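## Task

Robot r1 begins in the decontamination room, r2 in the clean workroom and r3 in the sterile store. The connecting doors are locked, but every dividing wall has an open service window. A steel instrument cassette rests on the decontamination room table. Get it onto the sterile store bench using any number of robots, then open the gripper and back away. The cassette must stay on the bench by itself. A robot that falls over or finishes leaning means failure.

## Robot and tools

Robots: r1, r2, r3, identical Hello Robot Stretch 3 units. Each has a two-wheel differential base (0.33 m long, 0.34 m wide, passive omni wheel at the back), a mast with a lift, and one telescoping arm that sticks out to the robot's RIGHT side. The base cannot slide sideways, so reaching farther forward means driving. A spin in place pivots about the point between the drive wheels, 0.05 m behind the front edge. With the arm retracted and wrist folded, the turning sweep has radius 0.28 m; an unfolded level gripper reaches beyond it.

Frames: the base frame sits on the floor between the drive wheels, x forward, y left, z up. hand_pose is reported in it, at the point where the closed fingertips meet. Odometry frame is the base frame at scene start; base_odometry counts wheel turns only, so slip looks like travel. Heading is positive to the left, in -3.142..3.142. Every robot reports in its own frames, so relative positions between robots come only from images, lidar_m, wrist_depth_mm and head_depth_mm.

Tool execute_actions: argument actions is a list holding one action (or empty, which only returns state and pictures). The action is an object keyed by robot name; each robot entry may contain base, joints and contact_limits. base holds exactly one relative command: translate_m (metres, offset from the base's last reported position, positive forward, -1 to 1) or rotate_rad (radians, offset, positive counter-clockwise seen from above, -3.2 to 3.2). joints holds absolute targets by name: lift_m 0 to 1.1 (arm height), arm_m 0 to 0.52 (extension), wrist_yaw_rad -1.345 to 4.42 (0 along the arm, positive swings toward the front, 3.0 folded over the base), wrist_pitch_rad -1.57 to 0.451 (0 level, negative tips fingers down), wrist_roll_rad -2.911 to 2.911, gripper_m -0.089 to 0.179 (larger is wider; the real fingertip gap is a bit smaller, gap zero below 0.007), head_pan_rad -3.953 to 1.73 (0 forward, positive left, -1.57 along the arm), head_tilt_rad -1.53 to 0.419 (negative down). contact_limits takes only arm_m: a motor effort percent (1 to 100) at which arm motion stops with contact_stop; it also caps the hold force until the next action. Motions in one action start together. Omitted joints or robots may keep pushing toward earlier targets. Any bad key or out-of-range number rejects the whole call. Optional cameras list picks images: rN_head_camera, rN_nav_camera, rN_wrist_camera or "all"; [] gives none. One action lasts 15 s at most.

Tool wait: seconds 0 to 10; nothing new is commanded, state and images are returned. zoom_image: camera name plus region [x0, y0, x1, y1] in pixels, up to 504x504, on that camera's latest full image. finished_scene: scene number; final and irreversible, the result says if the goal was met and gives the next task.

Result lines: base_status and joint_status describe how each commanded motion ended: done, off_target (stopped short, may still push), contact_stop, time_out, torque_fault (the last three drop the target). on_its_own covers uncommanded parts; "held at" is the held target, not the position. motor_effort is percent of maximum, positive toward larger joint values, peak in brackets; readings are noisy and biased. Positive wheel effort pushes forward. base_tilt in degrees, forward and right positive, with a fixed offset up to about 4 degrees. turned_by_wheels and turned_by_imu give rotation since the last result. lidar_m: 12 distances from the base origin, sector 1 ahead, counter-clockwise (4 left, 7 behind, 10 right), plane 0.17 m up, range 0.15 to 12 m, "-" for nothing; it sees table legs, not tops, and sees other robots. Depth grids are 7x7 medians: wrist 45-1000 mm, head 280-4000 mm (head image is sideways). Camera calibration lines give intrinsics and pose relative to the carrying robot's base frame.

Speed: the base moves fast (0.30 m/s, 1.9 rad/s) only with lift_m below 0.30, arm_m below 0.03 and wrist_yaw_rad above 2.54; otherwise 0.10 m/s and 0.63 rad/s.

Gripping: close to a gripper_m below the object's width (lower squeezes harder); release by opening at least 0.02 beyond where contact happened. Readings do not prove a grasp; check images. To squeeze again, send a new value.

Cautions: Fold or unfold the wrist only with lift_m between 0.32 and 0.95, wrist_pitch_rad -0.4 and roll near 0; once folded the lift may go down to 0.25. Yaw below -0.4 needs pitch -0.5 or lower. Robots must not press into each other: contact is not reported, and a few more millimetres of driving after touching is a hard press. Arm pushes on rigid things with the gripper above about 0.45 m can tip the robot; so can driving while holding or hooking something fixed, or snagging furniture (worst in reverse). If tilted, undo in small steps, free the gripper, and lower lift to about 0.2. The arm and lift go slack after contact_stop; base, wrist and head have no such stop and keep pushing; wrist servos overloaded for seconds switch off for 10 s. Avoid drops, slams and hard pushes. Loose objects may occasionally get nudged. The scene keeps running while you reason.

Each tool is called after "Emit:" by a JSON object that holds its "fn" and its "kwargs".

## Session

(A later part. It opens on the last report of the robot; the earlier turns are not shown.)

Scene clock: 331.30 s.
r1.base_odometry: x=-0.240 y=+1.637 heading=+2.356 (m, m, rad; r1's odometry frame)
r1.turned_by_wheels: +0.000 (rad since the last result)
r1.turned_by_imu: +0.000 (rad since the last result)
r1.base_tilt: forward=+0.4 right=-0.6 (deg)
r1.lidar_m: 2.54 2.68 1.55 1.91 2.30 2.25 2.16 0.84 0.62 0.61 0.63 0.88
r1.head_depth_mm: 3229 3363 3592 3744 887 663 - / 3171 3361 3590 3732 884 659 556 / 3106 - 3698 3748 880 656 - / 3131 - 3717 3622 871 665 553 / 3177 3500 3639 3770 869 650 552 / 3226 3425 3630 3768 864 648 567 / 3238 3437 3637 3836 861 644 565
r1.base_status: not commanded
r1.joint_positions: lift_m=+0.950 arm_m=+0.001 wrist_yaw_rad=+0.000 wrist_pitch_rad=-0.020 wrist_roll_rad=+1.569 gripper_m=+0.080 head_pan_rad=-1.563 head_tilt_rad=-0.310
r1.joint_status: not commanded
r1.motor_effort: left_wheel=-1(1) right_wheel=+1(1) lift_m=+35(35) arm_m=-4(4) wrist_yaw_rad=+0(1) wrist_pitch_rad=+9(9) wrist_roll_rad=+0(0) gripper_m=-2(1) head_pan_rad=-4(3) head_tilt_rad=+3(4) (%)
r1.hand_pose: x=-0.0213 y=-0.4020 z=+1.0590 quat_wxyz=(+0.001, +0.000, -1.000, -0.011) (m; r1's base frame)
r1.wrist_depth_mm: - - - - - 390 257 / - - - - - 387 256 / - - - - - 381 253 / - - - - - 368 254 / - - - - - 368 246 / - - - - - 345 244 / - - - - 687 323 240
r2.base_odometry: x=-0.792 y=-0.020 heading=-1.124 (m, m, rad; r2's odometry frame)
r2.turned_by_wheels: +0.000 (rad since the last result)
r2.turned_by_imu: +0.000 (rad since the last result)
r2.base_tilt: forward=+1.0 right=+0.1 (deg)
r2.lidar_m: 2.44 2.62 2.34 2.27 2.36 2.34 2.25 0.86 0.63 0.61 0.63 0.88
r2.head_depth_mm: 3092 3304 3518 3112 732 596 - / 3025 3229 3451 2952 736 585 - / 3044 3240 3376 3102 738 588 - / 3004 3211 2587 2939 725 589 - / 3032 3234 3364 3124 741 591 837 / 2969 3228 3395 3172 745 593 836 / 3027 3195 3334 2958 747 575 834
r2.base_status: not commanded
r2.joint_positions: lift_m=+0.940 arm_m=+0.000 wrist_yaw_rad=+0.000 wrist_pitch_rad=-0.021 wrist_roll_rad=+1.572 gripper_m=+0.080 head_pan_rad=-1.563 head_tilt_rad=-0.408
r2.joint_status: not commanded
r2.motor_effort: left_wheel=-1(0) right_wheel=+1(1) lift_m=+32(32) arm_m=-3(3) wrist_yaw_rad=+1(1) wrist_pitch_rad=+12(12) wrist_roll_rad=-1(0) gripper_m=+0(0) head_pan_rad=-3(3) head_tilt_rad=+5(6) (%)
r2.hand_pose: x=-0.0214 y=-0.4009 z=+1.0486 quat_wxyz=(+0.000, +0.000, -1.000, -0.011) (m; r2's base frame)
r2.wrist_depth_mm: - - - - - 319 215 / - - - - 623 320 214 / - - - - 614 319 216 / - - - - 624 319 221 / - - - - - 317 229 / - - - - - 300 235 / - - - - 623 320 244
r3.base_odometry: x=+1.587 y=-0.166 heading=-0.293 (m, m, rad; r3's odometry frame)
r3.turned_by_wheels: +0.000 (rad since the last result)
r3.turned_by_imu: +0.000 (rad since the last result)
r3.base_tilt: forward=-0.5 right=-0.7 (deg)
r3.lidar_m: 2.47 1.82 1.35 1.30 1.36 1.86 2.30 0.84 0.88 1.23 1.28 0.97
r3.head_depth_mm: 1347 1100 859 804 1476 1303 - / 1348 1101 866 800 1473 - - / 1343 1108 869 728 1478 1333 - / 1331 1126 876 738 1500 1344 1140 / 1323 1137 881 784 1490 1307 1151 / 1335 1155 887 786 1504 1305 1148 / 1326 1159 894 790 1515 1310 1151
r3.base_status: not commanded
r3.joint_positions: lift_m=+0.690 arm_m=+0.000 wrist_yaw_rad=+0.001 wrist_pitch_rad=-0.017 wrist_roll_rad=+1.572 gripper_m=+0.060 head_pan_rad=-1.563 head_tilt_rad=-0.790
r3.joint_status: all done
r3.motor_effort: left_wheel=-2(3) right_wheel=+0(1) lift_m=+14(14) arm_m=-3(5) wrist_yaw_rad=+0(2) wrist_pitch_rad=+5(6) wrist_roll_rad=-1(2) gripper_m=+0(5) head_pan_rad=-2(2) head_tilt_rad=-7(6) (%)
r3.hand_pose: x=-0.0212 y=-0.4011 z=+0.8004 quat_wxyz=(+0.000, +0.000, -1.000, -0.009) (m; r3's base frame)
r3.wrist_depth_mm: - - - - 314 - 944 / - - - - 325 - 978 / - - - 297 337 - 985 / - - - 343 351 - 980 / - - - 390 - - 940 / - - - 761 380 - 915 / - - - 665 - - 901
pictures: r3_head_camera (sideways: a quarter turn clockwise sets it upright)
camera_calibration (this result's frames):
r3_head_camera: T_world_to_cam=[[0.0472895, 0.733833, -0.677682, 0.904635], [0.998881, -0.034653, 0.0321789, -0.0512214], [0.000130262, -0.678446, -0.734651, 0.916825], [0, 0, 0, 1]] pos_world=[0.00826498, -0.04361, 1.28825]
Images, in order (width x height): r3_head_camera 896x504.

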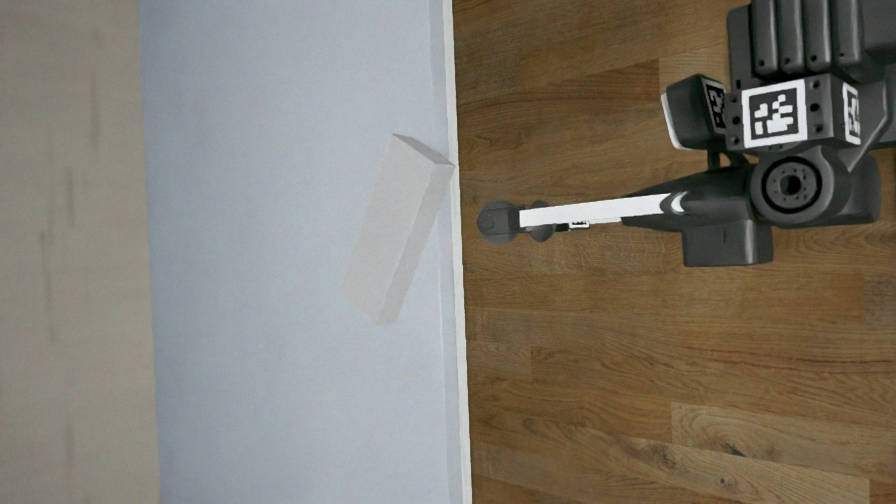

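Dragged near the edge; push it in.

Emit:
{"fn": "execute_actions", "kwargs": {"actions": [{"r3":{"joints":{"gripper_m":0.0,"lift_m":0.675}}}], "cameras": []}}

Emit:
{"fn": "execute_actions", "kwargs": {"actions": [{"r3":{"joints":{"arm_m":0.3}}}], "cameras": []}}

Emit:
{"fn": "execute_actions", "kwargs": {"actions": [{"r3":{"joints":{"arm_m":0.0}}}], "cameras": ["r3_head_camera"]}}

Scene clock: 336.40 s.
r1.base_odometry: x=-0.240 y=+1.637 heading=+2.356 (m, m, rad; r1's odometry frame)
r1.turned_by_wheels: +0.000 (rad since the last result)
r1.turned_by_imu: +0.000 (rad since the last result)
r1.base_tilt: forward=+0.4 right=-0.5 (deg)
r1.lidar_m: 2.53 2.68 1.54 1.91 2.30 2.24 2.16 0.84 0.63 0.60 0.63 0.88
r1.head_depth_mm: 3195 3339 3603 3719 888 660 - / 3192 3374 3591 3733 883 659 556 / 3113 - 3648 3732 881 656 - / 3132 - 3676 3634 872 664 553 / 3180 3543 3637 3720 868 650 551 / 3203 3412 3651 3806 864 647 567 / 3214 3429 3683 3762 860 645 565
r1.base_status: not commanded
r1.joint_positions: lift_m=+0.950 arm_m=+0.001 wrist_yaw_rad=+0.000 wrist_pitch_rad=-0.020 wrist_roll_rad=+1.569 gripper_m=+0.080 head_pan_rad=-1.563 head_tilt_rad=-0.310
r1.joint_status: not commanded
r1.motor_effort: left_wheel=-1(1) right_wheel=+1(1) lift_m=+35(35) arm_m=-4(4) wrist_yaw_rad=+0(0) wrist_pitch_rad=+9(9) wrist_roll_rad=+0(0) gripper_m=-1(0) head_pan_rad=-4(4) head_tilt_rad=+3(3) (%)
r1.hand_pose: x=-0.0213 y=-0.4020 z=+1.0590 quat_wxyz=(+0.001, +0.000, -1.000, -0.011) (m; r1's base frame)
r1.wrist_depth_mm: - - - - - 394 256 / - - - - - 384 254 / - - - - - 381 252 / - - - - - 373 250 / - - - - - 365 249 / - - - - - 341 243 / - - - - 663 324 242
r2.base_odometry: x=-0.792 y=-0.020 heading=-1.124 (m, m, rad; r2's odometry frame)
r2.turned_by_wheels: +0.000 (rad since the last result)
r2.turned_by_imu: +0.000 (rad since the last result)
r2.base_tilt: forward=+0.8 right=+0.1 (deg)
r2.lidar_m: 2.43 2.62 2.35 2.27 2.37 2.34 2.26 0.86 0.63 0.61 0.64 0.87
r2.head_depth_mm: 3044 3261 3516 3120 734 594 - / 3046 3263 3459 2886 735 586 - / 3005 3244 3356 3113 738 586 - / 2986 3193 2905 2952 728 589 - / 2988 3252 3363 3106 744 590 841 / 2984 3253 3394 3141 747 593 839 / 2992 3231 3379 3001 749 575 830
r2.base_status: not commanded
r2.joint_positions: lift_m=+0.940 arm_m=+0.000 wrist_yaw_rad=+0.000 wrist_pitch_rad=-0.021 wrist_roll_rad=+1.572 gripper_m=+0.080 head_pan_rad=-1.563 head_tilt_rad=-0.408
r2.joint_status: not commanded
r2.motor_effort: left_wheel=-2(2) right_wheel=+1(1) lift_m=+31(32) arm_m=-3(3) wrist_yaw_rad=+0(1) wrist_pitch_rad=+12(12) wrist_roll_rad=-1(0) gripper_m=+1(1) head_pan_rad=-3(3) head_tilt_rad=+6(5) (%)
r2.hand_pose: x=-0.0214 y=-0.4009 z=+1.0486 quat_wxyz=(+0.000, +0.000, -1.000, -0.011) (m; r2's base frame)
r2.wrist_depth_mm: - - - - - 321 214 / - - - - 632 322 215 / - - - - 629 320 217 / - - - - 623 317 223 / - - - - - 319 228 / - - - - - 297 236 / - - - - 618 320 243
r3.base_odometry: x=+1.587 y=-0.166 heading=-0.293 (m, m, rad; r3's odometry frame)
r3.turned_by_wheels: +0.000 (rad since the last result)
r3.turned_by_imu: +0.001 (rad since the last result)
r3.base_tilt: forward=-0.5 right=-0.7 (deg)
r3.lidar_m: 2.47 1.83 1.35 1.30 1.36 1.85 2.30 0.84 0.88 1.23 1.28 0.97
r3.head_depth_mm: 1346 1097 858 807 1469 1298 - / 1341 1106 862 804 1477 1323 - / 1335 1116 868 739 1486 1332 - / 1333 1130 874 739 1474 1320 1132 / 1325 1138 884 780 1506 1297 1145 / 1326 1151 888 787 1512 1298 1151 / 1323 1163 891 791 1504 1310 1149
r3.base_status: not commanded
r3.joint_positions: lift_m=+0.675 arm_m=+0.000 wrist_yaw_rad=+0.001 wrist_pitch_rad=-0.017 wrist_roll_rad=+1.572 gripper_m=+0.000 head_pan_rad=-1.563 head_tilt_rad=-0.790
r3.joint_status: all done
r3.motor_effort: left_wheel=-2(3) right_wheel=+0(1) lift_m=+14(13) arm_m=-3(3) wrist_yaw_rad=+0(1) wrist_pitch_rad=+5(4) wrist_roll_rad=-1(1) gripper_m=-3(94) head_pan_rad=-2(2) head_tilt_rad=-6(7) (%)
r3.hand_pose: x=-0.0212 y=-0.4011 z=+0.7853 quat_wxyz=(+0.000, +0.000, -1.000, -0.009) (m; r3's base frame)
r3.wrist_depth_mm: - - - - 323 - 930 / - - - 289 327 - 935 / - - - 295 342 - 960 / - - - 312 352 - 930 / - - - - - - 914 / - - - 479 - - 920 / - - - 407 - - 894
pictures: none
No camera images: the call's "cameras" was empty. Leave "cameras" out to get every camera's image.

Scene clock: 339.83 s.
r1.base_odometry: x=-0.240 y=+1.637 heading=+2.356 (m, m, rad; r1's odometry frame)
r1.turned_by_wheels: +0.000 (rad since the last result)
r1.turned_by_imu: +0.000 (rad since the last result)
r1.base_tilt: forward=+0.4 right=-0.5 (deg)
r1.lidar_m: 2.52 2.67 1.55 1.91 2.30 2.24 2.17 0.84 0.62 0.61 0.63 0.88
r1.head_depth_mm: 3158 3384 3580 3722 887 662 - / 3152 3400 3590 3719 883 659 557 / 3136 - 3675 3745 880 657 - / 3134 - 3671 3646 873 664 553 / 3168 3488 3607 3746 869 651 551 / 3236 3375 3653 3771 863 647 567 / 3251 3461 3620 3815 859 644 564
r1.base_status: not commanded
r1.joint_positions: lift_m=+0.950 arm_m=+0.001 wrist_yaw_rad=+0.000 wrist_pitch_rad=-0.020 wrist_roll_rad=+1.569 gripper_m=+0.080 head_pan_rad=-1.563 head_tilt_rad=-0.310
r1.joint_status: not commanded
r1.motor_effort: left_wheel=-1(1) right_wheel=+1(1) lift_m=+35(35) arm_m=-4(4) wrist_yaw_rad=-1(0) wrist_pitch_rad=+9(9) wrist_roll_rad=+0(0) gripper_m=-1(1) head_pan_rad=-3(4) head_tilt_rad=+4(3) (%)
r1.hand_pose: x=-0.0213 y=-0.4020 z=+1.0590 quat_wxyz=(+0.001, +0.000, -1.000, -0.011) (m; r1's base frame)
r1.wrist_depth_mm: - - - - - 390 258 / - - - - - 387 256 / - - - - - 383 253 / - - - - - 374 251 / - - - - - 367 249 / - - - - - 338 243 / - - - - 676 324 241
r2.base_odometry: x=-0.792 y=-0.020 heading=-1.124 (m, m, rad; r2's odometry frame)
r2.turned_by_wheels: +0.000 (rad since the last result)
r2.turned_by_imu: +0.000 (rad since the last result)
r2.base_tilt: forward=+0.8 right=-0.1 (deg)
r2.lidar_m: 2.43 2.61 2.34 2.27 2.36 2.34 2.26 0.86 0.63 0.61 0.63 0.87
r2.head_depth_mm: 3043 3274 3537 3099 738 594 - / 3015 3265 3442 2940 737 586 - / 3070 3256 3351 3091 740 586 - / 2961 3165 2943 2948 724 588 - / 2997 3237 3383 3159 745 591 838 / 3003 3214 3390 3138 746 592 836 / 2996 3248 3394 2976 751 576 832
r2.base_status: not commanded
r2.joint_positions: lift_m=+0.940 arm_m=+0.000 wrist_yaw_rad=+0.000 wrist_pitch_rad=-0.021 wrist_roll_rad=+1.572 gripper_m=+0.080 head_pan_rad=-1.563 head_tilt_rad=-0.408
r2.joint_status: not commanded
r2.motor_effort: left_wheel=-1(1) right_wheel=+1(1) lift_m=+31(32) arm_m=-3(3) wrist_yaw_rad=+1(0) wrist_pitch_rad=+12(12) wrist_roll_rad=+0(0) gripper_m=+0(0) head_pan_rad=-3(3) head_tilt_rad=+6(6) (%)
r2.hand_pose: x=-0.0214 y=-0.4009 z=+1.0486 quat_wxyz=(+0.000, +0.000, -1.000, -0.011) (m; r2's base frame)
r2.wrist_depth_mm: - - - - - 318 215 / - - - - 625 321 216 / - - - - 626 318 217 / - - - - 628 317 222 / - - - - - 321 229 / - - - - - 298 237 / - - - - 612 320 244
r3.base_odometry: x=+1.587 y=-0.166 heading=-0.293 (m, m, rad; r3's odometry frame)
r3.turned_by_wheels: +0.000 (rad since the last result)
r3.turned_by_imu: -0.102 (rad since the last result)
r3.base_tilt: forward=-0.6 right=-0.7 (deg)
r3.lidar_m: 2.48 2.03 1.39 1.30 1.32 1.69 2.29 2.33 0.83 1.23 1.25 0.98
r3.head_depth_mm: 1400 1091 855 1599 1491 - - / 1372 1094 862 818 1441 1257 1124 / 1361 1108 863 - 1479 1276 1127 / 1345 1119 843 1642 1482 1287 1141 / 1329 1132 820 778 1504 1296 1143 / 1317 1137 883 782 1491 1305 1144 / 1296 1151 891 767 1494 1302 1148
r3.base_status: not commanded
r3.joint_positions: lift_m=+0.675 arm_m=+0.299 wrist_yaw_rad=-0.001 wrist_pitch_rad=+0.035 wrist_roll_rad=+1.573 gripper_m=+0.000 head_pan_rad=-1.567 head_tilt_rad=-0.795
r3.joint_status: all done
r3.motor_effort: left_wheel=-1(29) right_wheel=+1(44) lift_m=+14(19) arm_m=+6(22) wrist_yaw_rad=+3(22) wrist_pitch_rad=-10(21) wrist_roll_rad=-2(2) gripper_m=-3(5) head_pan_rad=-1(3) head_tilt_rad=-3(6) (%)
r3.hand_pose: x=-0.0216 y=-0.7012 z=+0.7986 quat_wxyz=(-0.001, +0.000, -1.000, +0.017) (m; r3's base frame)
r3.wrist_depth_mm: 906 939 930 925 144 66 48 / 998 971 949 963 139 65 48 / 982 952 970 956 135 64 48 / - - 987 976 129 63 47 / - - - - 124 61 47 / - - - 182 105 61 - / - - - 179 135 60 -
pictures: none
No camera images: the call's "cameras" was empty. Leave "cameras" out to get every camera's image.

Scene clock: 343.27 s.
r1.base_odometry: x=-0.240 y=+1.637 heading=+2.356 (m, m, rad; r1's odometry frame)
r1.turned_by_wheels: +0.000 (rad since the last result)
r1.turned_by_imu: +0.000 (rad since the last result)
r1.base_tilt: forward=+0.4 right=-0.4 (deg)
r1.lidar_m: 2.54 2.69 1.55 1.91 2.30 2.24 2.16 0.84 0.62 0.60 0.63 0.88
r1.head_depth_mm: 3201 3386 3590 3749 887 661 - / 3159 3393 3637 3749 881 658 557 / 3125 - 3681 3754 881 656 - / 3154 - 3661 3634 869 665 553 / 3161 3447 3632 3766 870 650 552 / 3229 3409 3623 3739 860 647 567 / 3218 3471 3689 3792 860 645 564
r1.base_status: not commanded
r1.joint_positions: lift_m=+0.950 arm_m=+0.001 wrist_yaw_rad=+0.000 wrist_pitch_rad=-0.020 wrist_roll_rad=+1.569 gripper_m=+0.080 head_pan_rad=-1.563 head_tilt_rad=-0.310
r1.joint_status: not commanded
r1.motor_effort: left_wheel=-1(1) right_wheel=+1(1) lift_m=+34(35) arm_m=-4(4) wrist_yaw_rad=-1(0) wrist_pitch_rad=+9(9) wrist_roll_rad=+0(0) gripper_m=-2(1) head_pan_rad=-3(4) head_tilt_rad=+3(4) (%)
r1.hand_pose: x=-0.0213 y=-0.4020 z=+1.0590 quat_wxyz=(+0.001, +0.000, -1.000, -0.011) (m; r1's base frame)
r1.wrist_depth_mm: - - - - - 390 258 / - - - - - 386 256 / - - - - - 379 253 / - - - - - 373 249 / - - - - - 366 246 / - - - - - 340 243 / - - - - 684 325 241
r2.base_odometry: x=-0.792 y=-0.020 heading=-1.124 (m, m, rad; r2's odometry frame)
r2.turned_by_wheels: +0.000 (rad since the last result)
r2.turned_by_imu: +0.000 (rad since the last result)
r2.base_tilt: forward=+0.6 right=+0.2 (deg)
r2.lidar_m: 2.43 2.62 2.34 2.27 2.35 2.34 2.26 0.86 0.63 0.61 0.63 0.87
r2.head_depth_mm: 3001 3261 3557 3087 732 594 - / 3015 3282 3437 2929 735 586 - / 3044 3216 3342 3146 737 587 - / 2992 3211 2945 2972 728 588 - / 2986 3232 3376 3154 744 591 838 / 3018 3215 3329 3131 748 593 834 / 3032 3249 3335 2984 749 576 832
r2.base_status: not commanded
r2.joint_positions: lift_m=+0.940 arm_m=+0.000 wrist_yaw_rad=+0.000 wrist_pitch_rad=-0.021 wrist_roll_rad=+1.572 gripper_m=+0.080 head_pan_rad=-1.563 head_tilt_rad=-0.408
r2.joint_status: not commanded
r2.motor_effort: left_wheel=-2(1) right_wheel=+1(1) lift_m=+31(31) arm_m=-3(3) wrist_yaw_rad=+0(0) wrist_pitch_rad=+12(12) wrist_roll_rad=-1(0) gripper_m=+1(0) head_pan_rad=-3(3) head_tilt_rad=+5(6) (%)
r2.hand_pose: x=-0.0214 y=-0.4009 z=+1.0486 quat_wxyz=(+0.000, +0.000, -1.000, -0.011) (m; r2's base frame)
r2.wrist_depth_mm: - - - - - 321 214 / - - - - 625 317 217 / - - - - 619 320 216 / - - - - 624 319 224 / - - - - - 317 228 / - - - - - 298 236 / - - - - 631 319 242
r3.base_odometry: x=+1.587 y=-0.166 heading=-0.293 (m, m, rad; r3's odometry frame)
r3.turned_by_wheels: +0.000 (rad since the last result)
r3.turned_by_imu: +0.001 (rad since the last result)
r3.base_tilt: forward=-0.5 right=-0.8 (deg)
r3.lidar_m: 2.48 2.03 1.39 1.30 1.33 1.69 2.29 2.34 0.83 1.23 1.25 0.98
r3.head_depth_mm: 1397 1088 856 1618 1468 1303 - / 1364 1089 856 1617 1459 1323 - / 1359 1107 862 821 1483 1331 - / 1349 1107 840 771 1481 1319 1138 / 1331 1123 819 779 1483 1290 1142 / 1317 1133 881 779 1498 1291 1147 / 1301 1148 891 761 1510 1307 1143
r3.base_status: not commanded
r3.joint_positions: lift_m=+0.675 arm_m=+0.000 wrist_yaw_rad=-0.001 wrist_pitch_rad=-0.017 wrist_roll_rad=+1.573 gripper_m=+0.000 head_pan_rad=-1.567 head_tilt_rad=-0.795
r3.joint_status: all done
r3.motor_effort: left_wheel=-1(2) right_wheel=-1(0) lift_m=+15(14) arm_m=-3(5) wrist_yaw_rad=+1(2) wrist_pitch_rad=+5(13) wrist_roll_rad=-2(2) gripper_m=-3(3) head_pan_rad=+0(1) head_tilt_rad=-4(3) (%)
r3.hand_pose: x=-0.0216 y=-0.4011 z=+0.7853 quat_wxyz=(-0.001, +0.000, -1.000, -0.009) (m; r3's base frame)
r3.wrist_depth_mm: - - - - 335 - 948 / - - - - 338 - 960 / - - - 480 348 - 941 / - - - 467 354 - 931 / - - - - - - 942 / - - - 485 - - 943 / - - - 414 376 - 913
pictures: r3_head_camera (sideways: a quarter turn clockwise sets it upright)
camera_calibration (this result's frames):
r3_head_camera: T_world_to_cam=[[0.0500579, 0.736942, -0.6741, 0.89995], [0.998743, -0.0385953, 0.0319724, -0.0509515], [-0.00245529, -0.674853, -0.737948, 0.921129], [0, 0, 0, 1]] pos_world=[0.0080994, -0.0435509, 1.28803]
Images, in order (width x height): r3_head_camera 896x504.

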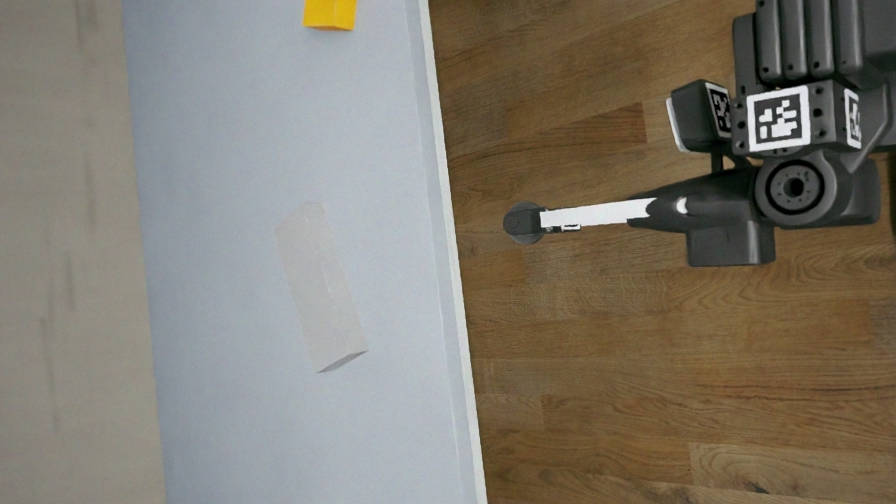

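Emit:
{"fn": "finished_scene", "kwargs": {"scene": 1}}

The scene is finished: the task was done.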